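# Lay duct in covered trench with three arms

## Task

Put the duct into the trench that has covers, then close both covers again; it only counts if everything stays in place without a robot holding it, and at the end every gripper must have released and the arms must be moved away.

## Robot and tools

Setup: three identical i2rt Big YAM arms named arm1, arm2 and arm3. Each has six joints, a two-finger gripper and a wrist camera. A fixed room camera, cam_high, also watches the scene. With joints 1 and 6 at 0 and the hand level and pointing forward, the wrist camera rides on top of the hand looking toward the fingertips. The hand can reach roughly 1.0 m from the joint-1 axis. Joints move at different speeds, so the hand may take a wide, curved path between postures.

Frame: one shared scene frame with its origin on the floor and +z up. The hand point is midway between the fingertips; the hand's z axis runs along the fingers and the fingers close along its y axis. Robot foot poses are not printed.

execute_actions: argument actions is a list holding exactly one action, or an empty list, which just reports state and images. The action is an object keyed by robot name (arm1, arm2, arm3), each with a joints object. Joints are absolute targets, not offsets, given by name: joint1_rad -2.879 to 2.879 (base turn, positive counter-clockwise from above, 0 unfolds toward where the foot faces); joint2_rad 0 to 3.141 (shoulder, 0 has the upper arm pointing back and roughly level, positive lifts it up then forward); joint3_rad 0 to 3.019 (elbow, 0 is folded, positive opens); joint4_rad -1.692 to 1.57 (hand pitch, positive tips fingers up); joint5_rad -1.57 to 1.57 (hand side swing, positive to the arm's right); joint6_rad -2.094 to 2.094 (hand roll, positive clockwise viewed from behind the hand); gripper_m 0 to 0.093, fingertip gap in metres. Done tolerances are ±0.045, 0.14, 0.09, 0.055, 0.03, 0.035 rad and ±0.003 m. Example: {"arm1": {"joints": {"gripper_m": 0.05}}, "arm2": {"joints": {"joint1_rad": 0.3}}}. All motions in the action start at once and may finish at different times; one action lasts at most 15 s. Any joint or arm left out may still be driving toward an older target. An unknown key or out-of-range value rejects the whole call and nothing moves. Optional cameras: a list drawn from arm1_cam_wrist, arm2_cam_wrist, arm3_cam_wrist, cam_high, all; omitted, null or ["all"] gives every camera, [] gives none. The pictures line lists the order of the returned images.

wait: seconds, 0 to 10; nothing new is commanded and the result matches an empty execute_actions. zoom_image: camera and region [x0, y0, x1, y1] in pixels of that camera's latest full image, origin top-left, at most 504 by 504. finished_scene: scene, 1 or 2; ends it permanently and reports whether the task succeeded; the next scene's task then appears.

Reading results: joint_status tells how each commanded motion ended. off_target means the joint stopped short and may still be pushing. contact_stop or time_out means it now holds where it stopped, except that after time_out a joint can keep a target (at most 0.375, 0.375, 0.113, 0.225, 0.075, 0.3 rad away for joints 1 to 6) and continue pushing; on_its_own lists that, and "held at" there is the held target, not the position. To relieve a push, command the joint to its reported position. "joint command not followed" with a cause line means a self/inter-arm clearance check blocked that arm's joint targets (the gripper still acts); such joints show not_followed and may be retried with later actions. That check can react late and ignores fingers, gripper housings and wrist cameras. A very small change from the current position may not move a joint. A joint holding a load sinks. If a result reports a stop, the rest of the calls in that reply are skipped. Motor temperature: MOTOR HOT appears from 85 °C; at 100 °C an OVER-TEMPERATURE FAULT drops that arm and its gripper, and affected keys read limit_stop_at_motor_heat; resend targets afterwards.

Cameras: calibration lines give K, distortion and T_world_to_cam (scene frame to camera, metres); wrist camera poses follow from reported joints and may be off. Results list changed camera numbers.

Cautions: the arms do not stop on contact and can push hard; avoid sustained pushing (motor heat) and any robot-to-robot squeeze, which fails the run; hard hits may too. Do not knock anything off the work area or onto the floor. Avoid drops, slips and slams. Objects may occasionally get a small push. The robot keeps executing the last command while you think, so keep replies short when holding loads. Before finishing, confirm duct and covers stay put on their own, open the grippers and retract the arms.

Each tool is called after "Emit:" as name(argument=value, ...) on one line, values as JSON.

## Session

Emit:
execute_actions(actions=[])

Scene clock: 0.00 s.
arm1.joint_positions: joint1_rad=-0.010 joint2_rad=+0.486 joint3_rad=+1.477 joint4_rad=-1.266 joint5_rad=+0.072 joint6_rad=-0.159 gripper_m=+0.094
arm1.joint_status: not commanded
arm1.hand: x=-0.7959 y=-0.0825 z=+1.5113 quat_wxyz=(-0.593, +0.048, -0.800, +0.069) (m; scene frame)
arm2.joint_positions: joint1_rad=+0.266 joint2_rad=+0.460 joint3_rad=+1.427 joint4_rad=-1.310 joint5_rad=+0.250 joint6_rad=+0.342 gripper_m=+0.094
arm2.joint_status: not commanded
arm2.hand: x=+0.0236 y=-0.3882 z=+1.3139 quat_wxyz=(-0.345, +0.512, -0.633, -0.467) (m; scene frame)
arm3.joint_positions: joint1_rad=-0.486 joint2_rad=+0.598 joint3_rad=+1.382 joint4_rad=-1.156 joint5_rad=+0.056 joint6_rad=+0.321 gripper_m=+0.094
arm3.joint_status: not commanded
arm3.hand: x=+0.7427 y=+0.0121 z=+1.4757 quat_wxyz=(+0.063, -0.764, +0.321, +0.556) (m; scene frame)
pictures: arm1_cam_wrist, arm2_cam_wrist, arm3_cam_wrist, cam_high
camera_calibration (this result's frames):
arm1_cam_wrist: T_world_to_cam=[[-0.00598125, -0.98511, 0.171821, -0.344951], [-0.789157, -0.10088, -0.60585, 0.286754], [0.614162, -0.139218, -0.776803, 1.77469], [0, 0, 0, 1]] pos_world=[-0.865715, -0.0638193, 1.61158]
arm2_cam_wrist: T_world_to_cam=[[0.968151, -0.0540583, -0.244463, 0.279297], [-0.184416, -0.814373, -0.550261, 0.419899], [-0.169338, 0.577818, -0.798405, 1.39836], [0, 0, 0, 1]] pos_world=[0.0438294, -0.450946, 1.41579]
arm3_cam_wrist: T_world_to_cam=[[0.563228, 0.783719, -0.261838, -0.0432034], [0.603201, -0.606539, -0.517937, 0.336459], [-0.564732, 0.133776, -0.81436, 1.74421], [0, 0, 0, 1]] pos_world=[0.806393, 0.00460145, 1.58337]
Images, in order (width x height): arm1_cam_wrist 616x616, arm2_cam_wrist 616x616, arm3_cam_wrist 616x616, cam_high 504x504.

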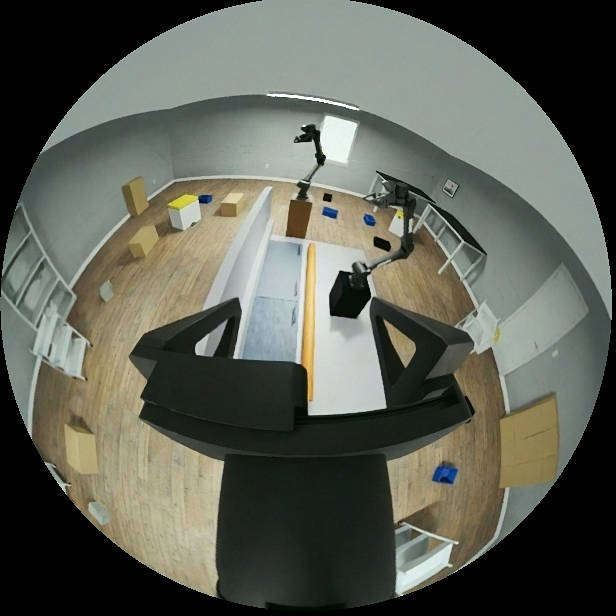

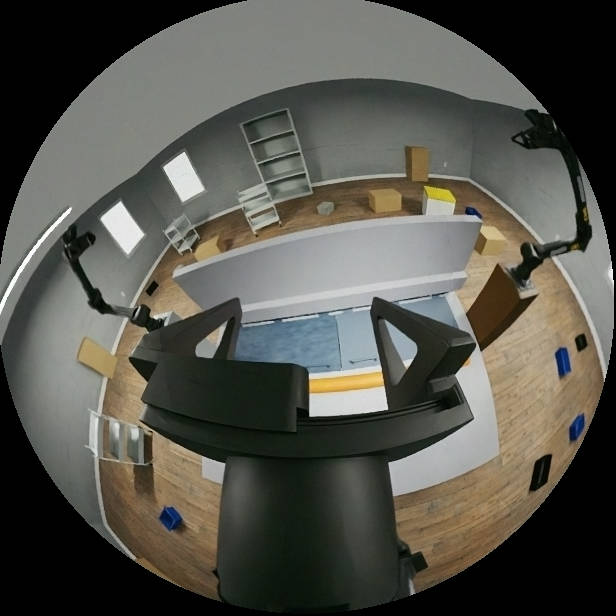

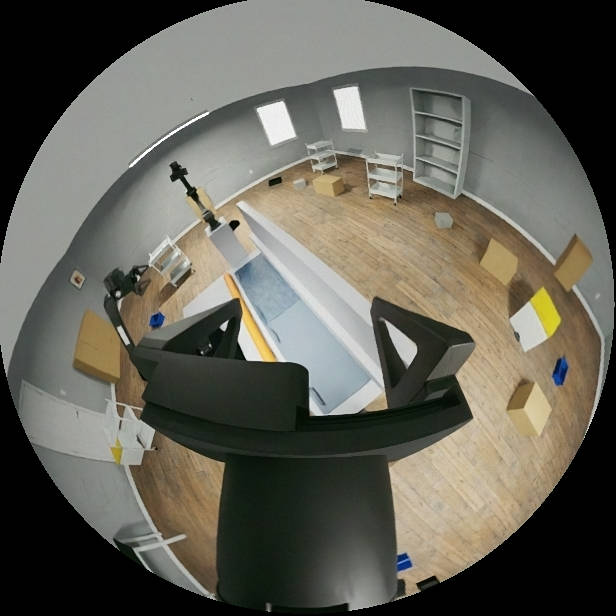

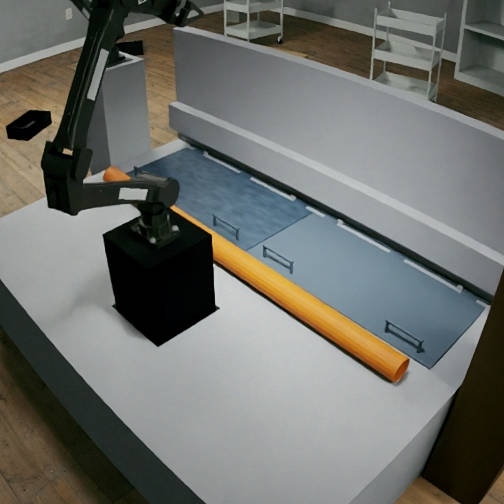

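Emit:
execute_actions(actions=[{"arm1":{"joints":{"joint1_rad":-0.29,"joint2_rad":2.45,"joint3_rad":0.92,"joint4_rad":-0.016,"joint5_rad":0,"joint6_rad":-0.25,"gripper_m":0.055}},"arm3":{"joints":{"joint1_rad":0.12,"joint2_rad":2.465,"joint3_rad":0.908,"joint4_rad":0.011,"joint5_rad":0,"joint6_rad":0.17,"gripper_m":0.055}},"arm2":{"joints":{"joint1_rad":0.12,"joint2_rad":1.68,"joint3_rad":0.5,"joint4_rad":-0.385,"joint5_rad":0,"joint6_rad":1.74}}}])

Scene clock: 2.40 s.
arm1.joint_positions: joint1_rad=-0.285 joint2_rad=+2.449 joint3_rad=+0.917 joint4_rad=-0.028 joint5_rad=+0.001 joint6_rad=-0.241 gripper_m=+0.055
arm1.joint_status: all done
arm1.hand: x=-0.6130 y=-0.1647 z=+0.5802 quat_wxyz=(+0.003, -0.008, -1.000, +0.000) (m; scene frame)
arm2.joint_positions: joint1_rad=+0.130 joint2_rad=+1.683 joint3_rad=+0.503 joint4_rad=-0.397 joint5_rad=+0.003 joint6_rad=+1.733 gripper_m=+0.094
arm2.joint_status: all done
arm2.hand: x=-0.0165 y=-0.2783 z=+0.6211 quat_wxyz=(-0.002, +0.005, -1.000, +0.003) (m; scene frame)
arm3.joint_positions: joint1_rad=+0.128 joint2_rad=+2.467 joint3_rad=+0.904 joint4_rad=-0.005 joint5_rad=+0.002 joint6_rad=+0.184 gripper_m=+0.055
arm3.joint_status: all done
arm3.hand: x=+0.6163 y=-0.1584 z=+0.5785 quat_wxyz=(+0.004, -1.000, +0.008, -0.006) (m; scene frame)
pictures: arm1_cam_wrist, arm2_cam_wrist, arm3_cam_wrist, cam_high
camera_calibration (this result's frames):
arm1_cam_wrist: T_world_to_cam=[[-0.0132494, -0.999912, 0.000709791, -0.172464], [-0.814263, 0.0112014, 0.580388, -0.826567], [-0.580345, 0.0071118, -0.81434, 0.241275], [0, 0, 0, 1]] pos_world=[-0.535305, -0.164906, 0.676332]
arm2_cam_wrist: T_world_to_cam=[[-0.000648044, -0.999863, 0.0165383, -0.286579], [-0.814768, 0.0101166, 0.5797, -0.361922], [-0.579787, -0.0130992, -0.814662, 0.613801], [0, 0, 0, 1]] pos_world=[0.0608065, -0.274838, 0.714586]
arm3_cam_wrist: T_world_to_cam=[[0.0162171, 0.999813, 0.0105757, 0.140524], [0.814394, -0.0193445, 0.579991, -0.827726], [0.580086, -0.000792945, -0.814555, 0.238182], [0, 0, 0, 1]] pos_world=[0.53365, -0.156321, 0.6726]
Images, in order (width x height): arm1_cam_wrist 616x616, arm2_cam_wrist 616x616, arm3_cam_wrist 616x616, cam_high 504x504.

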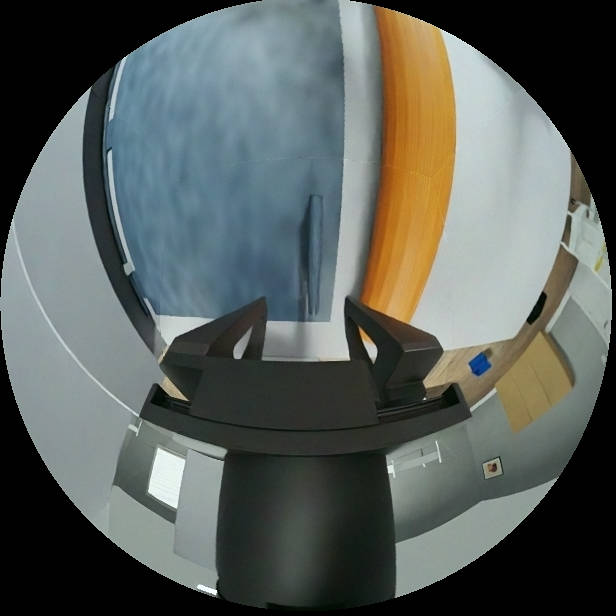

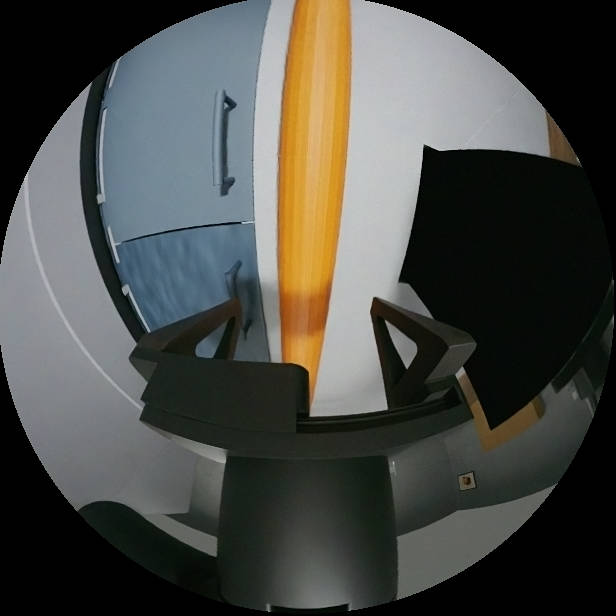

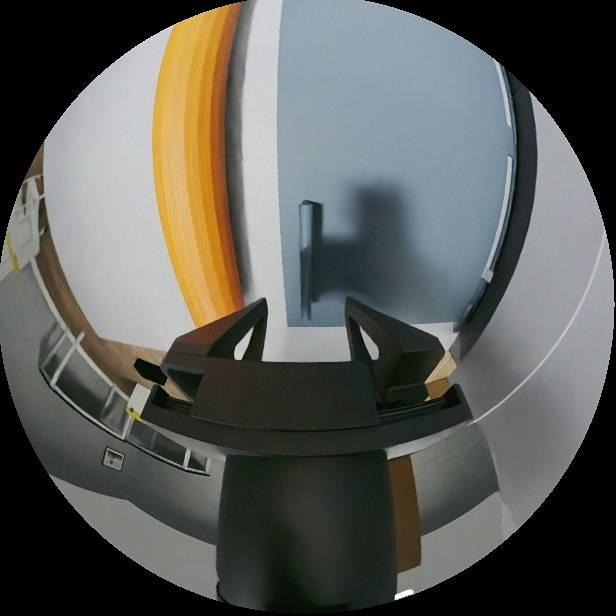

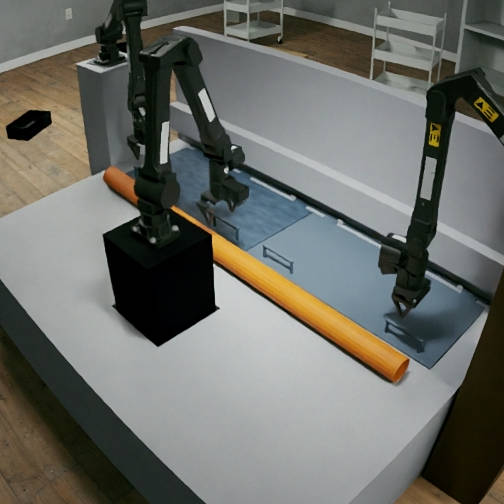

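Same layout. Descend.

Emit:
execute_actions(actions=[{"arm1":{"joints":{"joint1_rad":-0.3,"joint2_rad":2.775,"joint3_rad":1.132,"joint4_rad":0.105}},"arm3":{"joints":{"joint1_rad":0.115,"joint2_rad":2.79,"joint3_rad":1.108,"joint4_rad":0.145}}}], cameras=["arm1_cam_wrist","arm3_cam_wrist"])

Emit:
execute_actions(actions=[{"arm1":{"joints":{"gripper_m":0.0}},"arm3":{"joints":{"gripper_m":0.0}},"arm2":{"joints":{"joint2_rad":2.0,"joint3_rad":0.555,"joint4_rad":-0.10}}}])

Scene clock: 3.83 s.
arm1.joint_positions: joint1_rad=-0.291 joint2_rad=+2.767 joint3_rad=+1.129 joint4_rad=+0.104 joint5_rad=+0.002 joint6_rad=-0.247 gripper_m=+0.055
arm1.joint_status: all done
arm1.hand: x=-0.6072 y=-0.1690 z=+0.4667 quat_wxyz=(-0.010, -0.009, -1.000, +0.004) (m; scene frame)
arm2.joint_positions: joint1_rad=+0.130 joint2_rad=+1.683 joint3_rad=+0.503 joint4_rad=-0.397 joint5_rad=+0.003 joint6_rad=+1.733 gripper_m=+0.094
arm2.joint_status: not commanded
arm2.hand: x=-0.0165 y=-0.2783 z=+0.6211 quat_wxyz=(-0.002, +0.005, -1.000, +0.003) (m; scene frame)
arm3.joint_positions: joint1_rad=+0.123 joint2_rad=+2.779 joint3_rad=+1.106 joint4_rad=+0.142 joint5_rad=+0.004 joint6_rad=+0.181 gripper_m=+0.055
arm3.joint_status: all done
arm3.hand: x=+0.6110 y=-0.1568 z=+0.4680 quat_wxyz=(+0.001, -1.000, +0.009, +0.012) (m; scene frame)
pictures: arm1_cam_wrist, arm3_cam_wrist
camera_calibration (this result's frames):
arm1_cam_wrist: T_world_to_cam=[[-0.0141372, -0.999864, 0.00850614, -0.180772], [-0.828761, 0.0164766, 0.559361, -0.754011], [-0.559425, 0.000858212, -0.828881, 0.170653], [0, 0, 0, 1]] pos_world=[-0.531983, -0.16847, 0.564753]
arm3_cam_wrist: T_world_to_cam=[[0.0190736, 0.999805, 0.00518216, 0.140945], [0.834664, -0.0187762, 0.550439, -0.757775], [0.550428, -0.0061735, -0.83486, 0.178049], [0, 0, 0, 1]] pos_world=[0.531797, -0.154046, 0.565024]
Images, in order (width x height): arm1_cam_wrist 616x616, arm3_cam_wrist 616x616.

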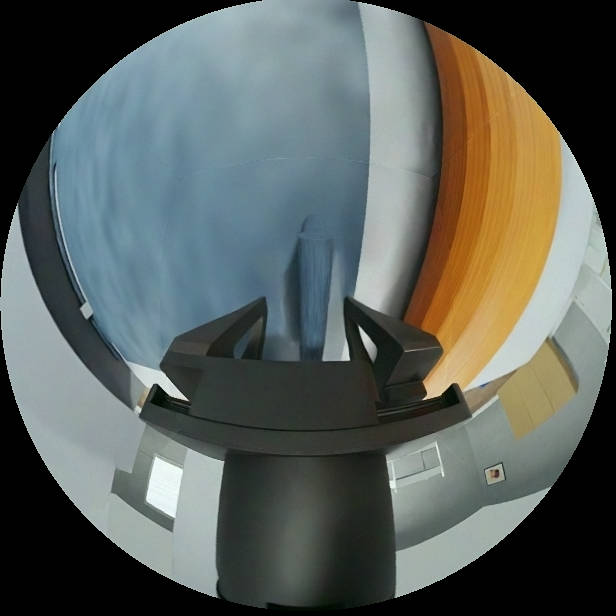

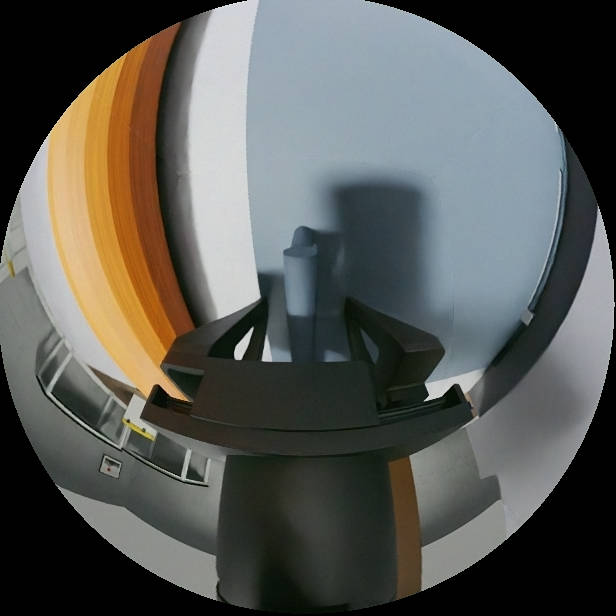

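Scene clock: 4.90 s.
arm1.joint_positions: joint1_rad=-0.298 joint2_rad=+2.767 joint3_rad=+1.130 joint4_rad=+0.104 joint5_rad=+0.005 joint6_rad=-0.245 gripper_m=+0.008
arm1.joint_status: gripper_m off_target (ended at +0.008, target +0.000)
arm1.hand: x=-0.6074 y=-0.1723 z=+0.4667 quat_wxyz=(-0.010, -0.013, -1.000, +0.005) (m; scene frame)
arm2.joint_positions: joint1_rad=+0.130 joint2_rad=+2.010 joint3_rad=+0.543 joint4_rad=-0.112 joint5_rad=+0.003 joint6_rad=+1.733 gripper_m=+0.094
arm2.joint_status: all done
arm2.hand: x=-0.0175 y=-0.2723 z=+0.5393 quat_wxyz=(-0.002, +0.005, -1.000, +0.004) (m; scene frame)
arm3.joint_positions: joint1_rad=+0.124 joint2_rad=+2.779 joint3_rad=+1.106 joint4_rad=+0.142 joint5_rad=-0.006 joint6_rad=+0.180 gripper_m=+0.007
arm3.joint_status: gripper_m off_target (ended at +0.007, target +0.000)
arm3.hand: x=+0.6109 y=-0.1590 z=+0.4679 quat_wxyz=(-0.003, -1.000, +0.008, +0.011) (m; scene frame)
pictures: arm1_cam_wrist, arm2_cam_wrist, arm3_cam_wrist, cam_high
camera_calibration (this result's frames):
arm1_cam_wrist: T_world_to_cam=[[-0.0229782, -0.999666, 0.0118124, -0.190883], [-0.828734, 0.0256552, 0.559054, -0.752327], [-0.559171, 0.00305675, -0.829047, 0.171159], [0, 0, 0, 1]] pos_world=[-0.532158, -0.172042, 0.564745]
arm2_cam_wrist: T_world_to_cam=[[-0.00141913, -0.999815, 0.019165, -0.280714], [-0.815028, 0.012261, 0.579292, -0.314639], [-0.57942, -0.0147979, -0.814895, 0.546354], [0, 0, 0, 1]] pos_world=[0.0597309, -0.26872, 0.632869]
arm3_cam_wrist: T_world_to_cam=[[0.0165705, 0.999855, -0.0039639, 0.148953], [0.83429, -0.0116413, 0.551204, -0.75669], [0.551077, -0.0124407, -0.834361, 0.176447], [0, 0, 0, 1]] pos_world=[0.531595, -0.155545, 0.564901]
Images, in order (width x height): arm1_cam_wrist 616x616, arm2_cam_wrist 616x616, arm3_cam_wrist 616x616, cam_high 504x504.

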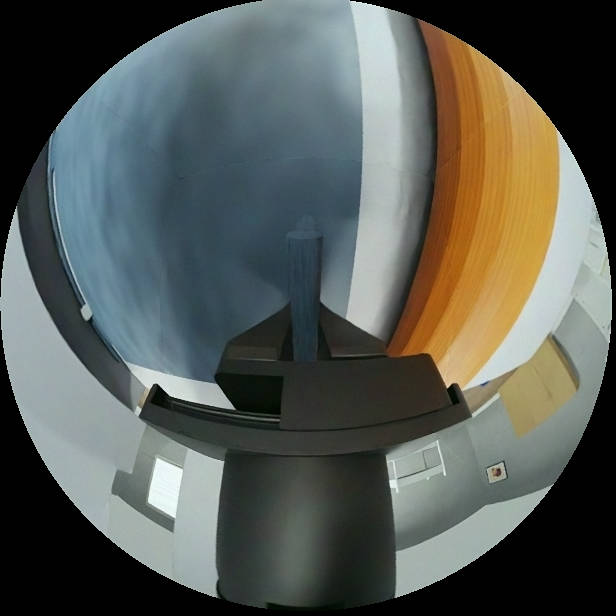

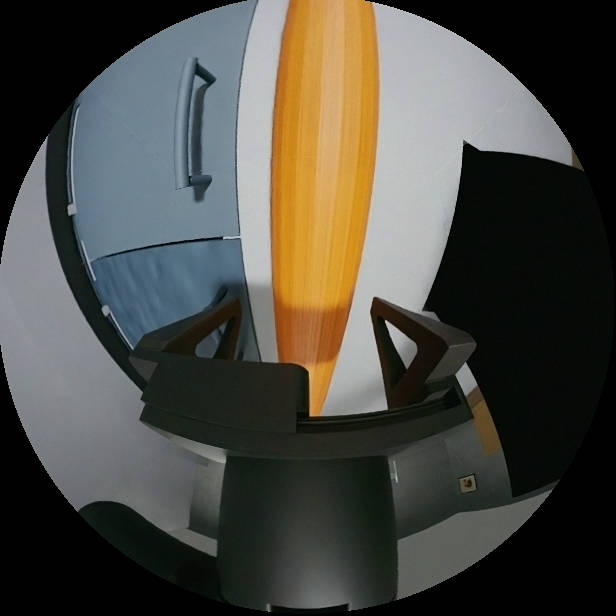

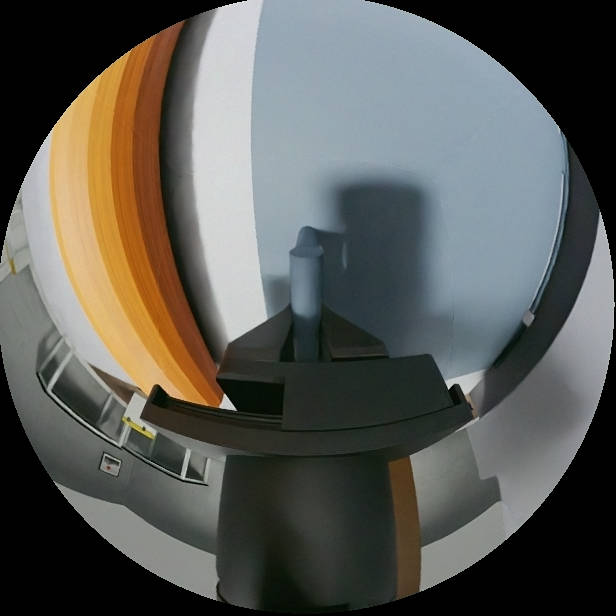

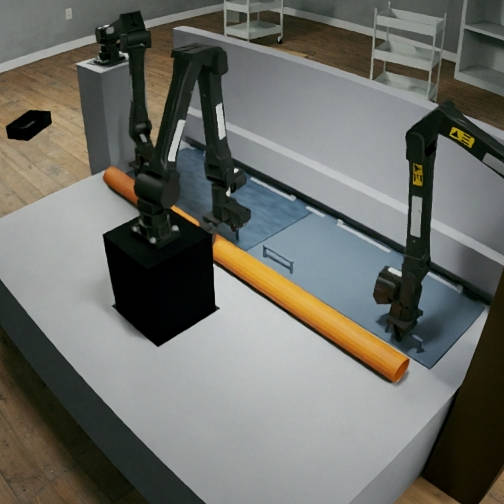

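Emit:
execute_actions(actions=[{"arm1":{"joints":{"joint1_rad":-0.2,"joint2_rad":2.45,"joint3_rad":0.94,"joint4_rad":0.0,"joint5_rad":0.02,"joint6_rad":-0.175}},"arm3":{"joints":{"joint1_rad":0.02,"joint2_rad":2.465,"joint3_rad":0.925,"joint4_rad":0.025,"joint5_rad":-0.02,"joint6_rad":0.09}},"arm2":{"joints":{"joint3_rad":0.49,"joint6_rad":1.77}}}], cameras=[])

Emit:
execute_actions(actions=[{"arm1":{"joints":{"joint1_rad":0.06,"joint2_rad":2.11,"joint3_rad":0.775,"joint4_rad":-0.19,"joint5_rad":0.045,"joint6_rad":0.065}},"arm3":{"joints":{"joint1_rad":-0.235,"joint2_rad":2.13,"joint3_rad":0.78,"joint4_rad":-0.19,"joint5_rad":-0.045,"joint6_rad":-0.15}}}], cameras=["arm2_cam_wrist","cam_high"])

Scene clock: 12.17 s.
arm1.joint_positions: joint1_rad=-0.228 joint2_rad=+2.548 joint3_rad=+0.970 joint4_rad=+0.033 joint5_rad=+0.050 joint6_rad=-0.176 gripper_m=+0.008
arm1.joint_status: joint5_rad time_out (moved +0.045 of +0.015); the others done
arm1.on_its_own: joint5_rad reads +0.050 and still pushes toward +0.020 since a time_out
arm1.hand: x=-0.6077 y=-0.1528 z=+0.5461 quat_wxyz=(+0.000, -0.013, -1.000, +0.025) (m; scene frame)
arm2.joint_positions: joint1_rad=+0.130 joint2_rad=+2.010 joint3_rad=+0.491 joint4_rad=-0.106 joint5_rad=+0.003 joint6_rad=+1.763 gripper_m=+0.094
arm2.joint_status: all done
arm2.hand: x=-0.0121 y=-0.3032 z=+0.5383 quat_wxyz=(-0.006, -0.010, -1.000, +0.027) (m; scene frame)
arm3.joint_positions: joint1_rad=+0.052 joint2_rad=+2.562 joint3_rad=+0.952 joint4_rad=+0.059 joint5_rad=-0.054 joint6_rad=+0.107 gripper_m=+0.007
arm3.joint_status: joint5_rad time_out (moved -0.048 of -0.014); the others done
arm3.on_its_own: joint5_rad reads -0.054 and still pushes toward -0.020 since a time_out
arm3.hand: x=+0.6122 y=-0.1404 z=+0.5463 quat_wxyz=(-0.025, -1.000, +0.008, -0.001) (m; scene frame)
pictures: none
No camera images: the call's "cameras" was empty. Leave "cameras" out to get every camera's image.

not run: a stop came earlier in this reply.

Emit:
execute_actions(actions=[{"arm1":{"joints":{"joint1_rad":0.06,"joint2_rad":2.09,"joint3_rad":0.77,"joint4_rad":-0.19,"joint6_rad":0.065}},"arm3":{"joints":{"joint1_rad":-0.235,"joint2_rad":2.11,"joint3_rad":0.775,"joint4_rad":-0.19,"joint6_rad":-0.16}}}], cameras=[])

Emit:
execute_actions(actions=[{"arm1":{"joints":{"joint2_rad":1.92,"joint1_rad":0.37,"joint3_rad":0.81,"joint4_rad":-0.44,"joint6_rad":0.38}},"arm3":{"joints":{"joint1_rad":-0.52,"joint2_rad":1.95,"joint3_rad":0.84,"joint4_rad":-0.45,"joint6_rad":-0.44}},"arm2":{"joints":{"joint3_rad":0.545}}}], cameras=["arm2_cam_wrist","cam_high"])

Scene clock: 13.70 s.
arm1.joint_positions: joint1_rad=+0.024 joint2_rad=+2.151 joint3_rad=+0.774 joint4_rad=-0.168 joint5_rad=+0.070 joint6_rad=+0.075 gripper_m=+0.008
arm1.joint_status: all done
arm1.on_its_own: joint5_rad reads +0.070 and still pushes toward +0.020 since a time_out
arm1.hand: x=-0.6071 y=-0.0631 z=+0.6777 quat_wxyz=(-0.007, -0.012, -0.999, +0.032) (m; scene frame)
arm2.joint_positions: joint1_rad=+0.130 joint2_rad=+2.010 joint3_rad=+0.491 joint4_rad=-0.106 joint5_rad=+0.003 joint6_rad=+1.763 gripper_m=+0.094
arm2.joint_status: not commanded
arm2.hand: x=-0.0121 y=-0.3032 z=+0.5383 quat_wxyz=(-0.006, -0.010, -1.000, +0.027) (m; scene frame)
arm3.joint_positions: joint1_rad=-0.197 joint2_rad=+2.172 joint3_rad=+0.778 joint4_rad=-0.169 joint5_rad=-0.073 joint6_rad=-0.143 gripper_m=+0.007
arm3.joint_status: all done
arm3.on_its_own: joint5_rad reads -0.073 and still pushes toward -0.020 since a time_out
arm3.hand: x=+0.6153 y=-0.0546 z=+0.6759 quat_wxyz=(-0.033, -0.999, +0.007, +0.001) (m; scene frame)
pictures: none
No camera images: the call's "cameras" was empty. Leave "cameras" out to get every camera's image.

Scene clock: 15.97 s.
arm1.joint_positions: joint1_rad=+0.322 joint2_rad=+1.958 joint3_rad=+0.799 joint4_rad=-0.405 joint5_rad=+0.088 joint6_rad=+0.374 gripper_m=+0.008
arm1.joint_status: joint1_rad time_out (moved +0.298 of +0.346); the others done
arm1.on_its_own: joint1_rad reads +0.322 and still pushes toward +0.370 since a time_out; joint5_rad reads +0.088 and still pushes toward +0.020 since a time_out
arm1.hand: x=-0.6075 y=+0.0468 z=+0.7490 quat_wxyz=(-0.011, -0.013, -0.999, +0.038) (m; scene frame)
arm2.joint_positions: joint1_rad=+0.130 joint2_rad=+2.010 joint3_rad=+0.540 joint4_rad=-0.106 joint5_rad=+0.003 joint6_rad=+1.763 gripper_m=+0.094
arm2.joint_status: all done
arm2.hand: x=-0.0175 y=-0.2723 z=+0.5393 quat_wxyz=(-0.002, -0.010, -1.000, +0.002) (m; scene frame)
arm3.joint_positions: joint1_rad=-0.473 joint2_rad=+1.994 joint3_rad=+0.826 joint4_rad=-0.416 joint5_rad=-0.080 joint6_rad=-0.421 gripper_m=+0.007
arm3.joint_status: joint1_rad off_target (ended at -0.473, target -0.520); the others done
arm3.on_its_own: joint5_rad reads -0.080 and still pushes toward -0.020 since a time_out
arm3.hand: x=+0.6166 y=+0.0506 z=+0.7450 quat_wxyz=(-0.036, -0.999, +0.006, +0.003) (m; scene frame)
pictures: arm2_cam_wrist, cam_high
camera_calibration (this result's frames):
arm2_cam_wrist: T_world_to_cam=[[-0.0311568, -0.999392, 0.0156772, -0.279239], [-0.814097, 0.0344738, 0.579705, -0.308798], [-0.579893, 0.00529901, -0.814675, 0.551704], [0, 0, 0, 1]] pos_world=[0.0598378, -0.271347, 0.63285]
Images, in order (width x height): arm2_cam_wrist 616x616, cam_high 504x504.

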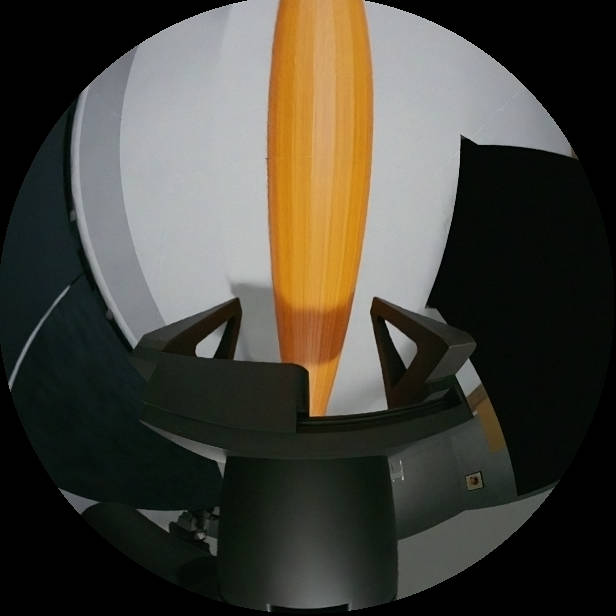

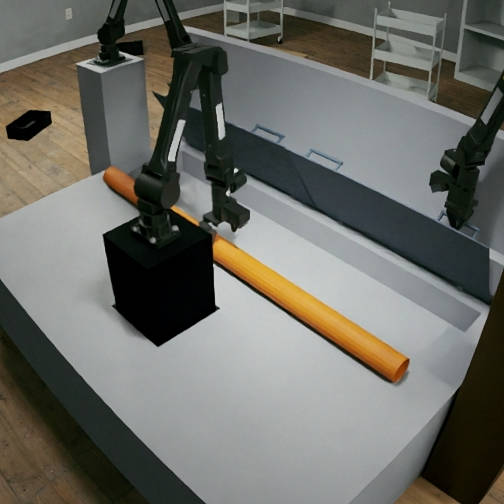

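Emit:
execute_actions(actions=[{"arm2":{"joints":{"joint2_rad":2.14,"joint3_rad":0.56,"joint4_rad":0.025}}}], cameras=["arm2_cam_wrist"])

Emit:
execute_actions(actions=[{"arm2":{"joints":{"joint2_rad":2.265,"joint3_rad":0.598,"joint4_rad":0.11}}}], cameras=["arm2_cam_wrist"])

Emit:
execute_actions(actions=[{"arm2":{"joints":{"gripper_m":0.03}}}], cameras=["arm2_cam_wrist","cam_high"])

Scene clock: 17.40 s.
arm1.joint_positions: joint1_rad=+0.322 joint2_rad=+1.958 joint3_rad=+0.799 joint4_rad=-0.405 joint5_rad=+0.088 joint6_rad=+0.374 gripper_m=+0.008
arm1.joint_status: not commanded
arm1.on_its_own: joint1_rad reads +0.322 and still pushes toward +0.370 since a time_out; joint5_rad reads +0.088 and still pushes toward +0.020 since a time_out
arm1.hand: x=-0.6075 y=+0.0468 z=+0.7490 quat_wxyz=(-0.011, -0.013, -0.999, +0.038) (m; scene frame)
arm2.joint_positions: joint1_rad=+0.130 joint2_rad=+2.149 joint3_rad=+0.555 joint4_rad=+0.013 joint5_rad=+0.003 joint6_rad=+1.763 gripper_m=+0.094
arm2.joint_status: all done
arm2.hand: x=-0.0162 y=-0.2798 z=+0.5035 quat_wxyz=(-0.002, -0.010, -1.000, +0.005) (m; scene frame)
arm3.joint_positions: joint1_rad=-0.473 joint2_rad=+1.994 joint3_rad=+0.826 joint4_rad=-0.416 joint5_rad=-0.080 joint6_rad=-0.421 gripper_m=+0.007
arm3.joint_status: not commanded
arm3.on_its_own: joint5_rad reads -0.080 and still pushes toward -0.020 since a time_out
arm3.hand: x=+0.6166 y=+0.0506 z=+0.7450 quat_wxyz=(-0.036, -0.999, +0.006, +0.003) (m; scene frame)
pictures: arm2_cam_wrist
camera_calibration (this result's frames):
arm2_cam_wrist: T_world_to_cam=[[-0.0311736, -0.999295, 0.0209064, -0.288651], [-0.814628, 0.0375213, 0.578769, -0.285382], [-0.579145, 0.00101138, -0.815224, 0.522362], [0, 0, 0, 1]] pos_world=[0.0610451, -0.278268, 0.597046]
Images, in order (width x height): arm2_cam_wrist 616x616.

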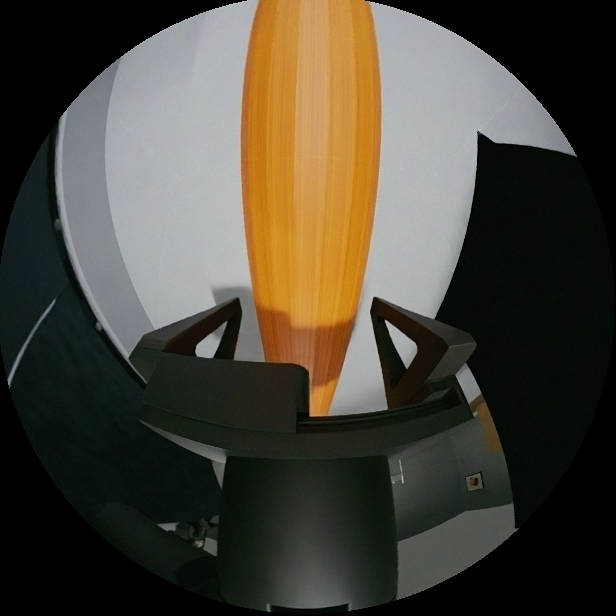

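Scene clock: 18.27 s.
arm1.joint_positions: joint1_rad=+0.322 joint2_rad=+1.958 joint3_rad=+0.799 joint4_rad=-0.405 joint5_rad=+0.088 joint6_rad=+0.374 gripper_m=+0.008
arm1.joint_status: not commanded
arm1.on_its_own: joint1_rad reads +0.322 and still pushes toward +0.370 since a time_out; joint5_rad reads +0.088 and still pushes toward +0.020 since a time_out
arm1.hand: x=-0.6075 y=+0.0468 z=+0.7490 quat_wxyz=(-0.011, -0.013, -0.999, +0.038) (m; scene frame)
arm2.joint_positions: joint1_rad=+0.130 joint2_rad=+2.272 joint3_rad=+0.593 joint4_rad=+0.099 joint5_rad=+0.001 joint6_rad=+1.764 gripper_m=+0.094
arm2.joint_status: all done
arm2.hand: x=-0.0165 y=-0.2798 z=+0.4712 quat_wxyz=(-0.001, -0.010, -1.000, +0.005) (m; scene frame)
arm3.joint_positions: joint1_rad=-0.473 joint2_rad=+1.994 joint3_rad=+0.826 joint4_rad=-0.416 joint5_rad=-0.080 joint6_rad=-0.421 gripper_m=+0.007
arm3.joint_status: not commanded
arm3.on_its_own: joint5_rad reads -0.080 and still pushes toward -0.020 since a time_out
arm3.hand: x=+0.6166 y=+0.0506 z=+0.7450 quat_wxyz=(-0.036, -0.999, +0.006, +0.003) (m; scene frame)
pictures: arm2_cam_wrist
camera_calibration (this result's frames):
arm2_cam_wrist: T_world_to_cam=[[-0.0315376, -0.999285, 0.0208405, -0.28802], [-0.813706, 0.0377778, 0.580047, -0.267401], [-0.58042, 0.0013352, -0.814316, 0.495514], [0, 0, 0, 1]] pos_world=[0.060937, -0.278374, 0.564613]
Images, in order (width x height): arm2_cam_wrist 616x616.

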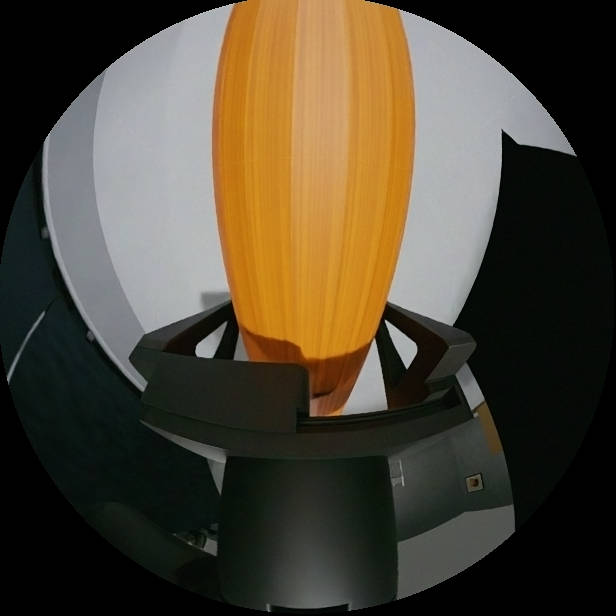

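Scene clock: 18.90 s.
arm1.joint_positions: joint1_rad=+0.322 joint2_rad=+1.958 joint3_rad=+0.799 joint4_rad=-0.405 joint5_rad=+0.088 joint6_rad=+0.374 gripper_m=+0.008
arm1.joint_status: not commanded
arm1.on_its_own: joint1_rad reads +0.322 and still pushes toward +0.370 since a time_out; joint5_rad reads +0.088 and still pushes toward +0.020 since a time_out
arm1.hand: x=-0.6075 y=+0.0468 z=+0.7490 quat_wxyz=(-0.011, -0.013, -0.999, +0.038) (m; scene frame)
arm2.joint_positions: joint1_rad=+0.130 joint2_rad=+2.272 joint3_rad=+0.593 joint4_rad=+0.100 joint5_rad=+0.001 joint6_rad=+1.767 gripper_m=+0.074
arm2.joint_status: gripper_m off_target (ended at +0.074, target +0.030)
arm2.hand: x=-0.0166 y=-0.2796 z=+0.4712 quat_wxyz=(-0.001, -0.012, -1.000, +0.004) (m; scene frame)
arm3.joint_positions: joint1_rad=-0.473 joint2_rad=+1.994 joint3_rad=+0.826 joint4_rad=-0.416 joint5_rad=-0.080 joint6_rad=-0.421 gripper_m=+0.007
arm3.joint_status: not commanded
arm3.on_its_own: joint5_rad reads -0.080 and still pushes toward -0.020 since a time_out
arm3.hand: x=+0.6166 y=+0.0506 z=+0.7450 quat_wxyz=(-0.036, -0.999, +0.006, +0.003) (m; scene frame)
pictures: arm2_cam_wrist, cam_high
camera_calibration (this result's frames):
arm2_cam_wrist: T_world_to_cam=[[-0.0345808, -0.999198, 0.0201628, -0.287557], [-0.81331, 0.0398606, 0.580463, -0.267092], [-0.580802, 0.00367422, -0.814037, 0.495972], [0, 0, 0, 1]] pos_world=[0.0608888, -0.278502, 0.564575]
Images, in order (width x height): arm2_cam_wrist 616x616, cam_high 504x504.

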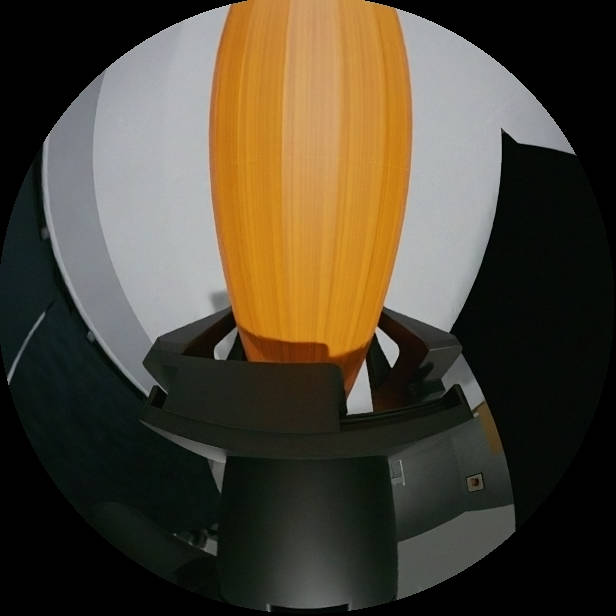

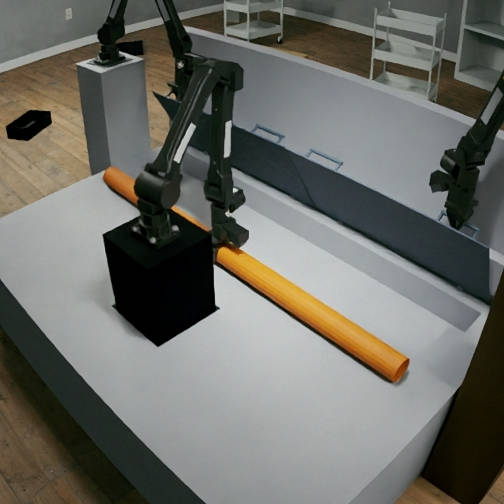

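Emit:
execute_actions(actions=[{"arm2":{"joints":{"joint2_rad":2.01,"joint3_rad":0.6,"joint4_rad":-0.12}}}], cameras=["cam_high"])

Emit:
execute_actions(actions=[{"arm2":{"joints":{"joint1_rad":0.0,"joint2_rad":2.06,"joint3_rad":0.92,"joint4_rad":-0.28,"joint6_rad":1.61}}}], cameras=["cam_high"])

Emit:
execute_actions(actions=[{"arm2":{"joints":{"joint2_rad":2.2,"joint3_rad":1.11,"joint4_rad":-0.09}}}], cameras=["arm2_cam_wrist","cam_high"])

Emit:
zoom_image(camera="cam_high", region=[100, 80, 504, 400])

Scene clock: 20.67 s.
arm1.joint_positions: joint1_rad=+0.322 joint2_rad=+1.958 joint3_rad=+0.799 joint4_rad=-0.405 joint5_rad=+0.088 joint6_rad=+0.374 gripper_m=+0.008
arm1.joint_status: not commanded
arm1.on_its_own: joint1_rad reads +0.322 and still pushes toward +0.370 since a time_out; joint5_rad reads +0.088 and still pushes toward +0.020 since a time_out
arm1.hand: x=-0.6075 y=+0.0468 z=+0.7490 quat_wxyz=(-0.011, -0.013, -0.999, +0.038) (m; scene frame)
arm2.joint_positions: joint1_rad=+0.130 joint2_rad=+2.056 joint3_rad=+0.598 joint4_rad=-0.113 joint5_rad=-0.001 joint6_rad=+1.767 gripper_m=+0.074
arm2.joint_status: all done
arm2.hand: x=-0.0216 y=-0.2529 z=+0.5291 quat_wxyz=(+0.001, -0.012, -1.000, +0.000) (m; scene frame)
arm3.joint_positions: joint1_rad=-0.473 joint2_rad=+1.994 joint3_rad=+0.826 joint4_rad=-0.416 joint5_rad=-0.080 joint6_rad=-0.421 gripper_m=+0.007
arm3.joint_status: not commanded
arm3.on_its_own: joint5_rad reads -0.080 and still pushes toward -0.020 since a time_out
arm3.hand: x=+0.6166 y=+0.0506 z=+0.7450 quat_wxyz=(-0.036, -0.999, +0.006, +0.003) (m; scene frame)
pictures: cam_high
Images, in order (width x height): cam_high 504x504.

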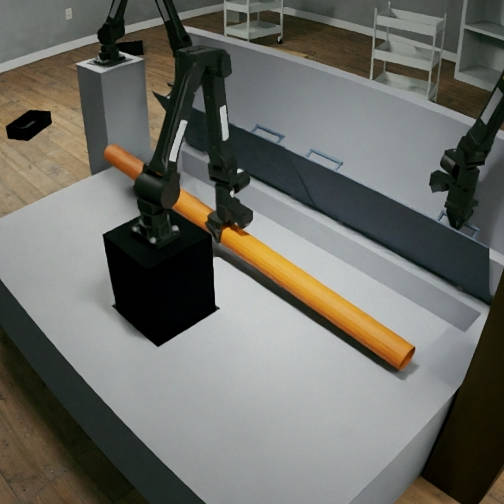

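Scene clock: 22.00 s.
arm1.joint_positions: joint1_rad=+0.322 joint2_rad=+1.958 joint3_rad=+0.799 joint4_rad=-0.405 joint5_rad=+0.088 joint6_rad=+0.374 gripper_m=+0.008
arm1.joint_status: not commanded
arm1.on_its_own: joint1_rad reads +0.322 and still pushes toward +0.370 since a time_out; joint5_rad reads +0.088 and still pushes toward +0.020 since a time_out
arm1.hand: x=-0.6075 y=+0.0468 z=+0.7490 quat_wxyz=(-0.011, -0.013, -0.999, +0.038) (m; scene frame)
arm2.joint_positions: joint1_rad=-0.007 joint2_rad=+2.129 joint3_rad=+0.903 joint4_rad=-0.280 joint5_rad=-0.002 joint6_rad=+1.608 gripper_m=+0.074
arm2.joint_status: all done
arm2.hand: x=+0.0153 y=-0.1252 z=+0.5316 quat_wxyz=(+0.002, -0.001, -0.999, -0.032) (m; scene frame)
arm3.joint_positions: joint1_rad=-0.473 joint2_rad=+1.994 joint3_rad=+0.826 joint4_rad=-0.416 joint5_rad=-0.080 joint6_rad=-0.421 gripper_m=+0.007
arm3.joint_status: not commanded
arm3.on_its_own: joint5_rad reads -0.080 and still pushes toward -0.020 since a time_out
arm3.hand: x=+0.6166 y=+0.0506 z=+0.7450 quat_wxyz=(-0.036, -0.999, +0.006, +0.003) (m; scene frame)
pictures: cam_high
Images, in order (width x height): cam_high 504x504.

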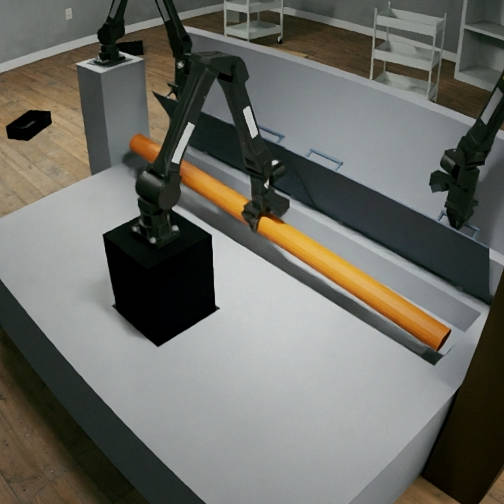

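Scene clock: 23.03 s.
arm1.joint_positions: joint1_rad=+0.322 joint2_rad=+1.958 joint3_rad=+0.799 joint4_rad=-0.405 joint5_rad=+0.088 joint6_rad=+0.374 gripper_m=+0.008
arm1.joint_status: not commanded
arm1.on_its_own: joint1_rad reads +0.322 and still pushes toward +0.370 since a time_out; joint5_rad reads +0.088 and still pushes toward +0.020 since a time_out
arm1.hand: x=-0.6075 y=+0.0468 z=+0.7490 quat_wxyz=(-0.011, -0.013, -0.999, +0.038) (m; scene frame)
arm2.joint_positions: joint1_rad=-0.007 joint2_rad=+2.300 joint3_rad=+1.058 joint4_rad=-0.113 joint5_rad=-0.002 joint6_rad=+1.610 gripper_m=+0.074
arm2.joint_status: all done
arm2.hand: x=+0.0126 y=-0.0497 z=+0.4866 quat_wxyz=(+0.005, -0.002, -0.994, -0.107) (m; scene frame)
arm3.joint_positions: joint1_rad=-0.473 joint2_rad=+1.994 joint3_rad=+0.826 joint4_rad=-0.416 joint5_rad=-0.080 joint6_rad=-0.421 gripper_m=+0.007
arm3.joint_status: not commanded
arm3.on_its_own: joint5_rad reads -0.080 and still pushes toward -0.020 since a time_out
arm3.hand: x=+0.6166 y=+0.0506 z=+0.7450 quat_wxyz=(-0.036, -0.999, +0.006, +0.003) (m; scene frame)
pictures: arm2_cam_wrist, cam_high
camera_calibration (this result's frames):
arm2_cam_wrist: T_world_to_cam=[[-0.016183, -0.979173, -0.202383, 0.0519177], [-0.806946, -0.106729, 0.580902, -0.269075], [-0.590404, 0.172713, -0.788412, 0.520708], [0, 0, 0, 1]] pos_world=[0.0911392, -0.0678149, 0.577346]
Images, in order (width x height): arm2_cam_wrist 616x616, cam_high 504x504.

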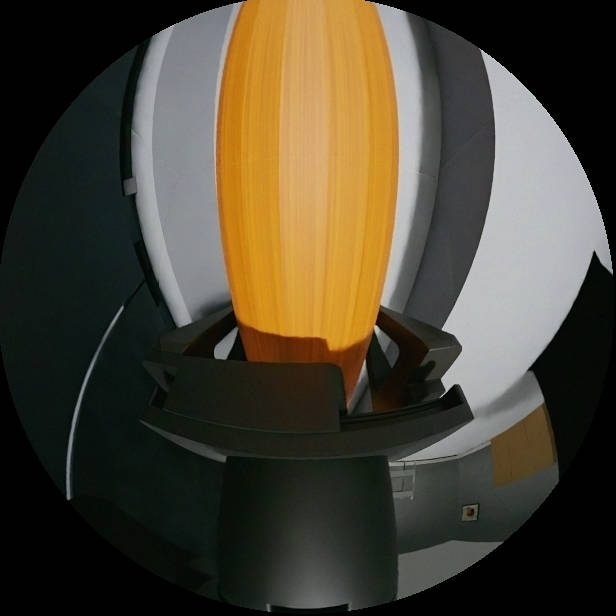

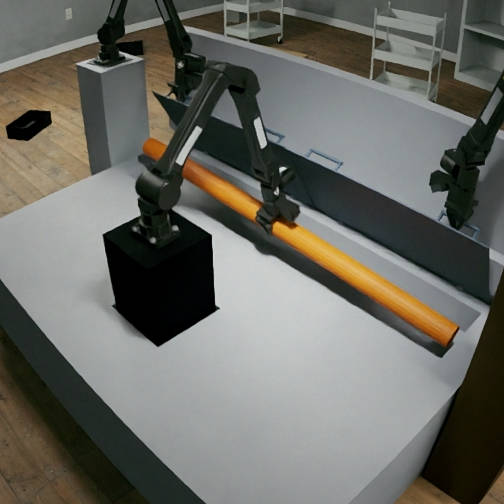

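Region (100, 80, 504, 400) of cam_high's 504x504 image, scaled by 1.248, with more detail than that image has; it fills the top 399 rows of this view, and the rest is white.

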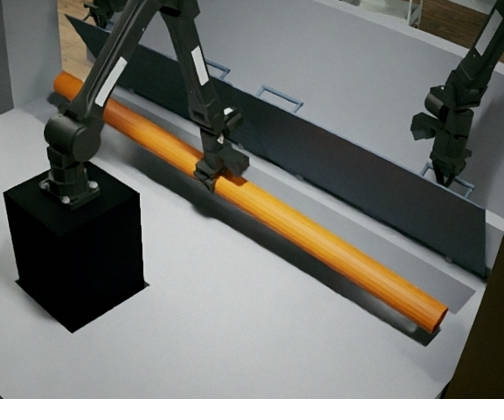

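Emit:
execute_actions(actions=[{"arm2":{"joints":{"joint1_rad":0.035,"joint6_rad":1.645,"joint2_rad":2.39,"joint3_rad":1.18,"joint4_rad":0.015}}}], cameras=["cam_high"])

Emit:
execute_actions(actions=[{"arm2":{"joints":{"joint2_rad":2.58,"joint3_rad":1.275,"joint4_rad":0.09}}}], cameras=["arm2_cam_wrist","cam_high"])

Scene clock: 24.93 s.
arm1.joint_positions: joint1_rad=+0.322 joint2_rad=+1.958 joint3_rad=+0.799 joint4_rad=-0.405 joint5_rad=+0.088 joint6_rad=+0.374 gripper_m=+0.008
arm1.joint_status: not commanded
arm1.on_its_own: joint1_rad reads +0.322 and still pushes toward +0.370 since a time_out; joint5_rad reads +0.088 and still pushes toward +0.020 since a time_out
arm1.hand: x=-0.6075 y=+0.0468 z=+0.7490 quat_wxyz=(-0.011, -0.013, -0.999, +0.038) (m; scene frame)
arm2.joint_positions: joint1_rad=+0.030 joint2_rad=+2.496 joint3_rad=+1.149 joint4_rad=-0.006 joint5_rad=+0.000 joint6_rad=+1.642 gripper_m=+0.074
arm2.joint_status: all done
arm2.hand: x=-0.0058 y=-0.0482 z=+0.4123 quat_wxyz=(+0.008, +0.000, -0.994, -0.108) (m; scene frame)
arm3.joint_positions: joint1_rad=-0.473 joint2_rad=+1.994 joint3_rad=+0.826 joint4_rad=-0.416 joint5_rad=-0.080 joint6_rad=-0.421 gripper_m=+0.007
arm3.joint_status: not commanded
arm3.on_its_own: joint5_rad reads -0.080 and still pushes toward -0.020 since a time_out
arm3.hand: x=+0.6166 y=+0.0506 z=+0.7450 quat_wxyz=(-0.036, -0.999, +0.006, +0.003) (m; scene frame)
pictures: cam_high
Images, in order (width x height): cam_high 504x504.

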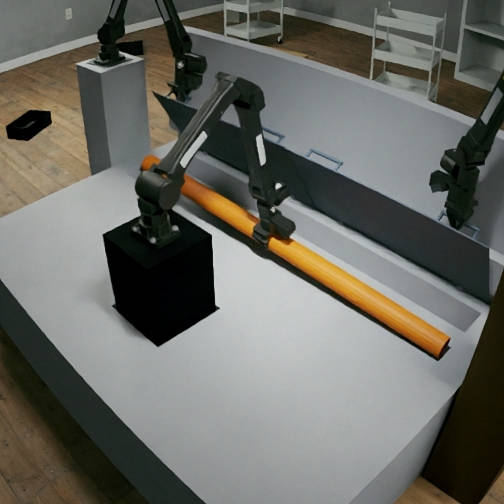

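Scene clock: 25.77 s.
arm1.joint_positions: joint1_rad=+0.322 joint2_rad=+1.958 joint3_rad=+0.799 joint4_rad=-0.405 joint5_rad=+0.088 joint6_rad=+0.374 gripper_m=+0.008
arm1.joint_status: not commanded
arm1.on_its_own: joint1_rad reads +0.322 and still pushes toward +0.370 since a time_out; joint5_rad reads +0.088 and still pushes toward +0.020 since a time_out
arm1.hand: x=-0.6075 y=+0.0468 z=+0.7490 quat_wxyz=(-0.011, -0.013, -0.999, +0.038) (m; scene frame)
arm2.joint_positions: joint1_rad=+0.030 joint2_rad=+2.641 joint3_rad=+1.257 joint4_rad=+0.076 joint5_rad=+0.003 joint6_rad=+1.650 gripper_m=+0.074
arm2.joint_status: all done
arm2.hand: x=-0.0064 y=-0.0302 z=+0.3606 quat_wxyz=(+0.008, -0.004, -0.991, -0.130) (m; scene frame)
arm3.joint_positions: joint1_rad=-0.473 joint2_rad=+1.994 joint3_rad=+0.826 joint4_rad=-0.416 joint5_rad=-0.080 joint6_rad=-0.421 gripper_m=+0.007
arm3.joint_status: not commanded
arm3.on_its_own: joint5_rad reads -0.080 and still pushes toward -0.020 since a time_out
arm3.hand: x=+0.6166 y=+0.0506 z=+0.7450 quat_wxyz=(-0.036, -0.999, +0.006, +0.003) (m; scene frame)
pictures: arm2_cam_wrist, cam_high
camera_calibration (this result's frames):
arm2_cam_wrist: T_world_to_cam=[[-0.0211928, -0.968702, -0.24732, 0.0617528], [-0.803384, -0.130742, 0.580931, -0.209902], [-0.595085, 0.211004, -0.775469, 0.403222], [0, 0, 0, 1]] pos_world=[0.072628, -0.0527048, 0.449898]
Images, in order (width x height): arm2_cam_wrist 616x616, cam_high 504x504.

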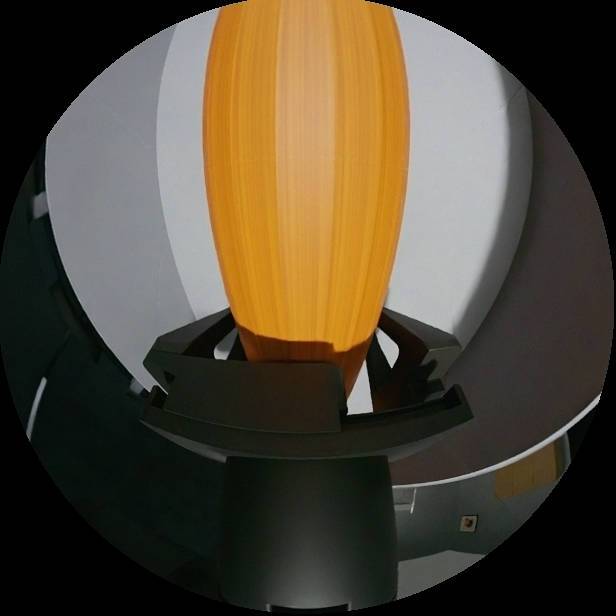

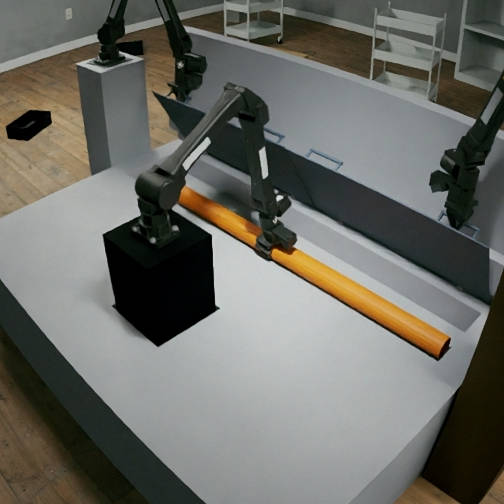

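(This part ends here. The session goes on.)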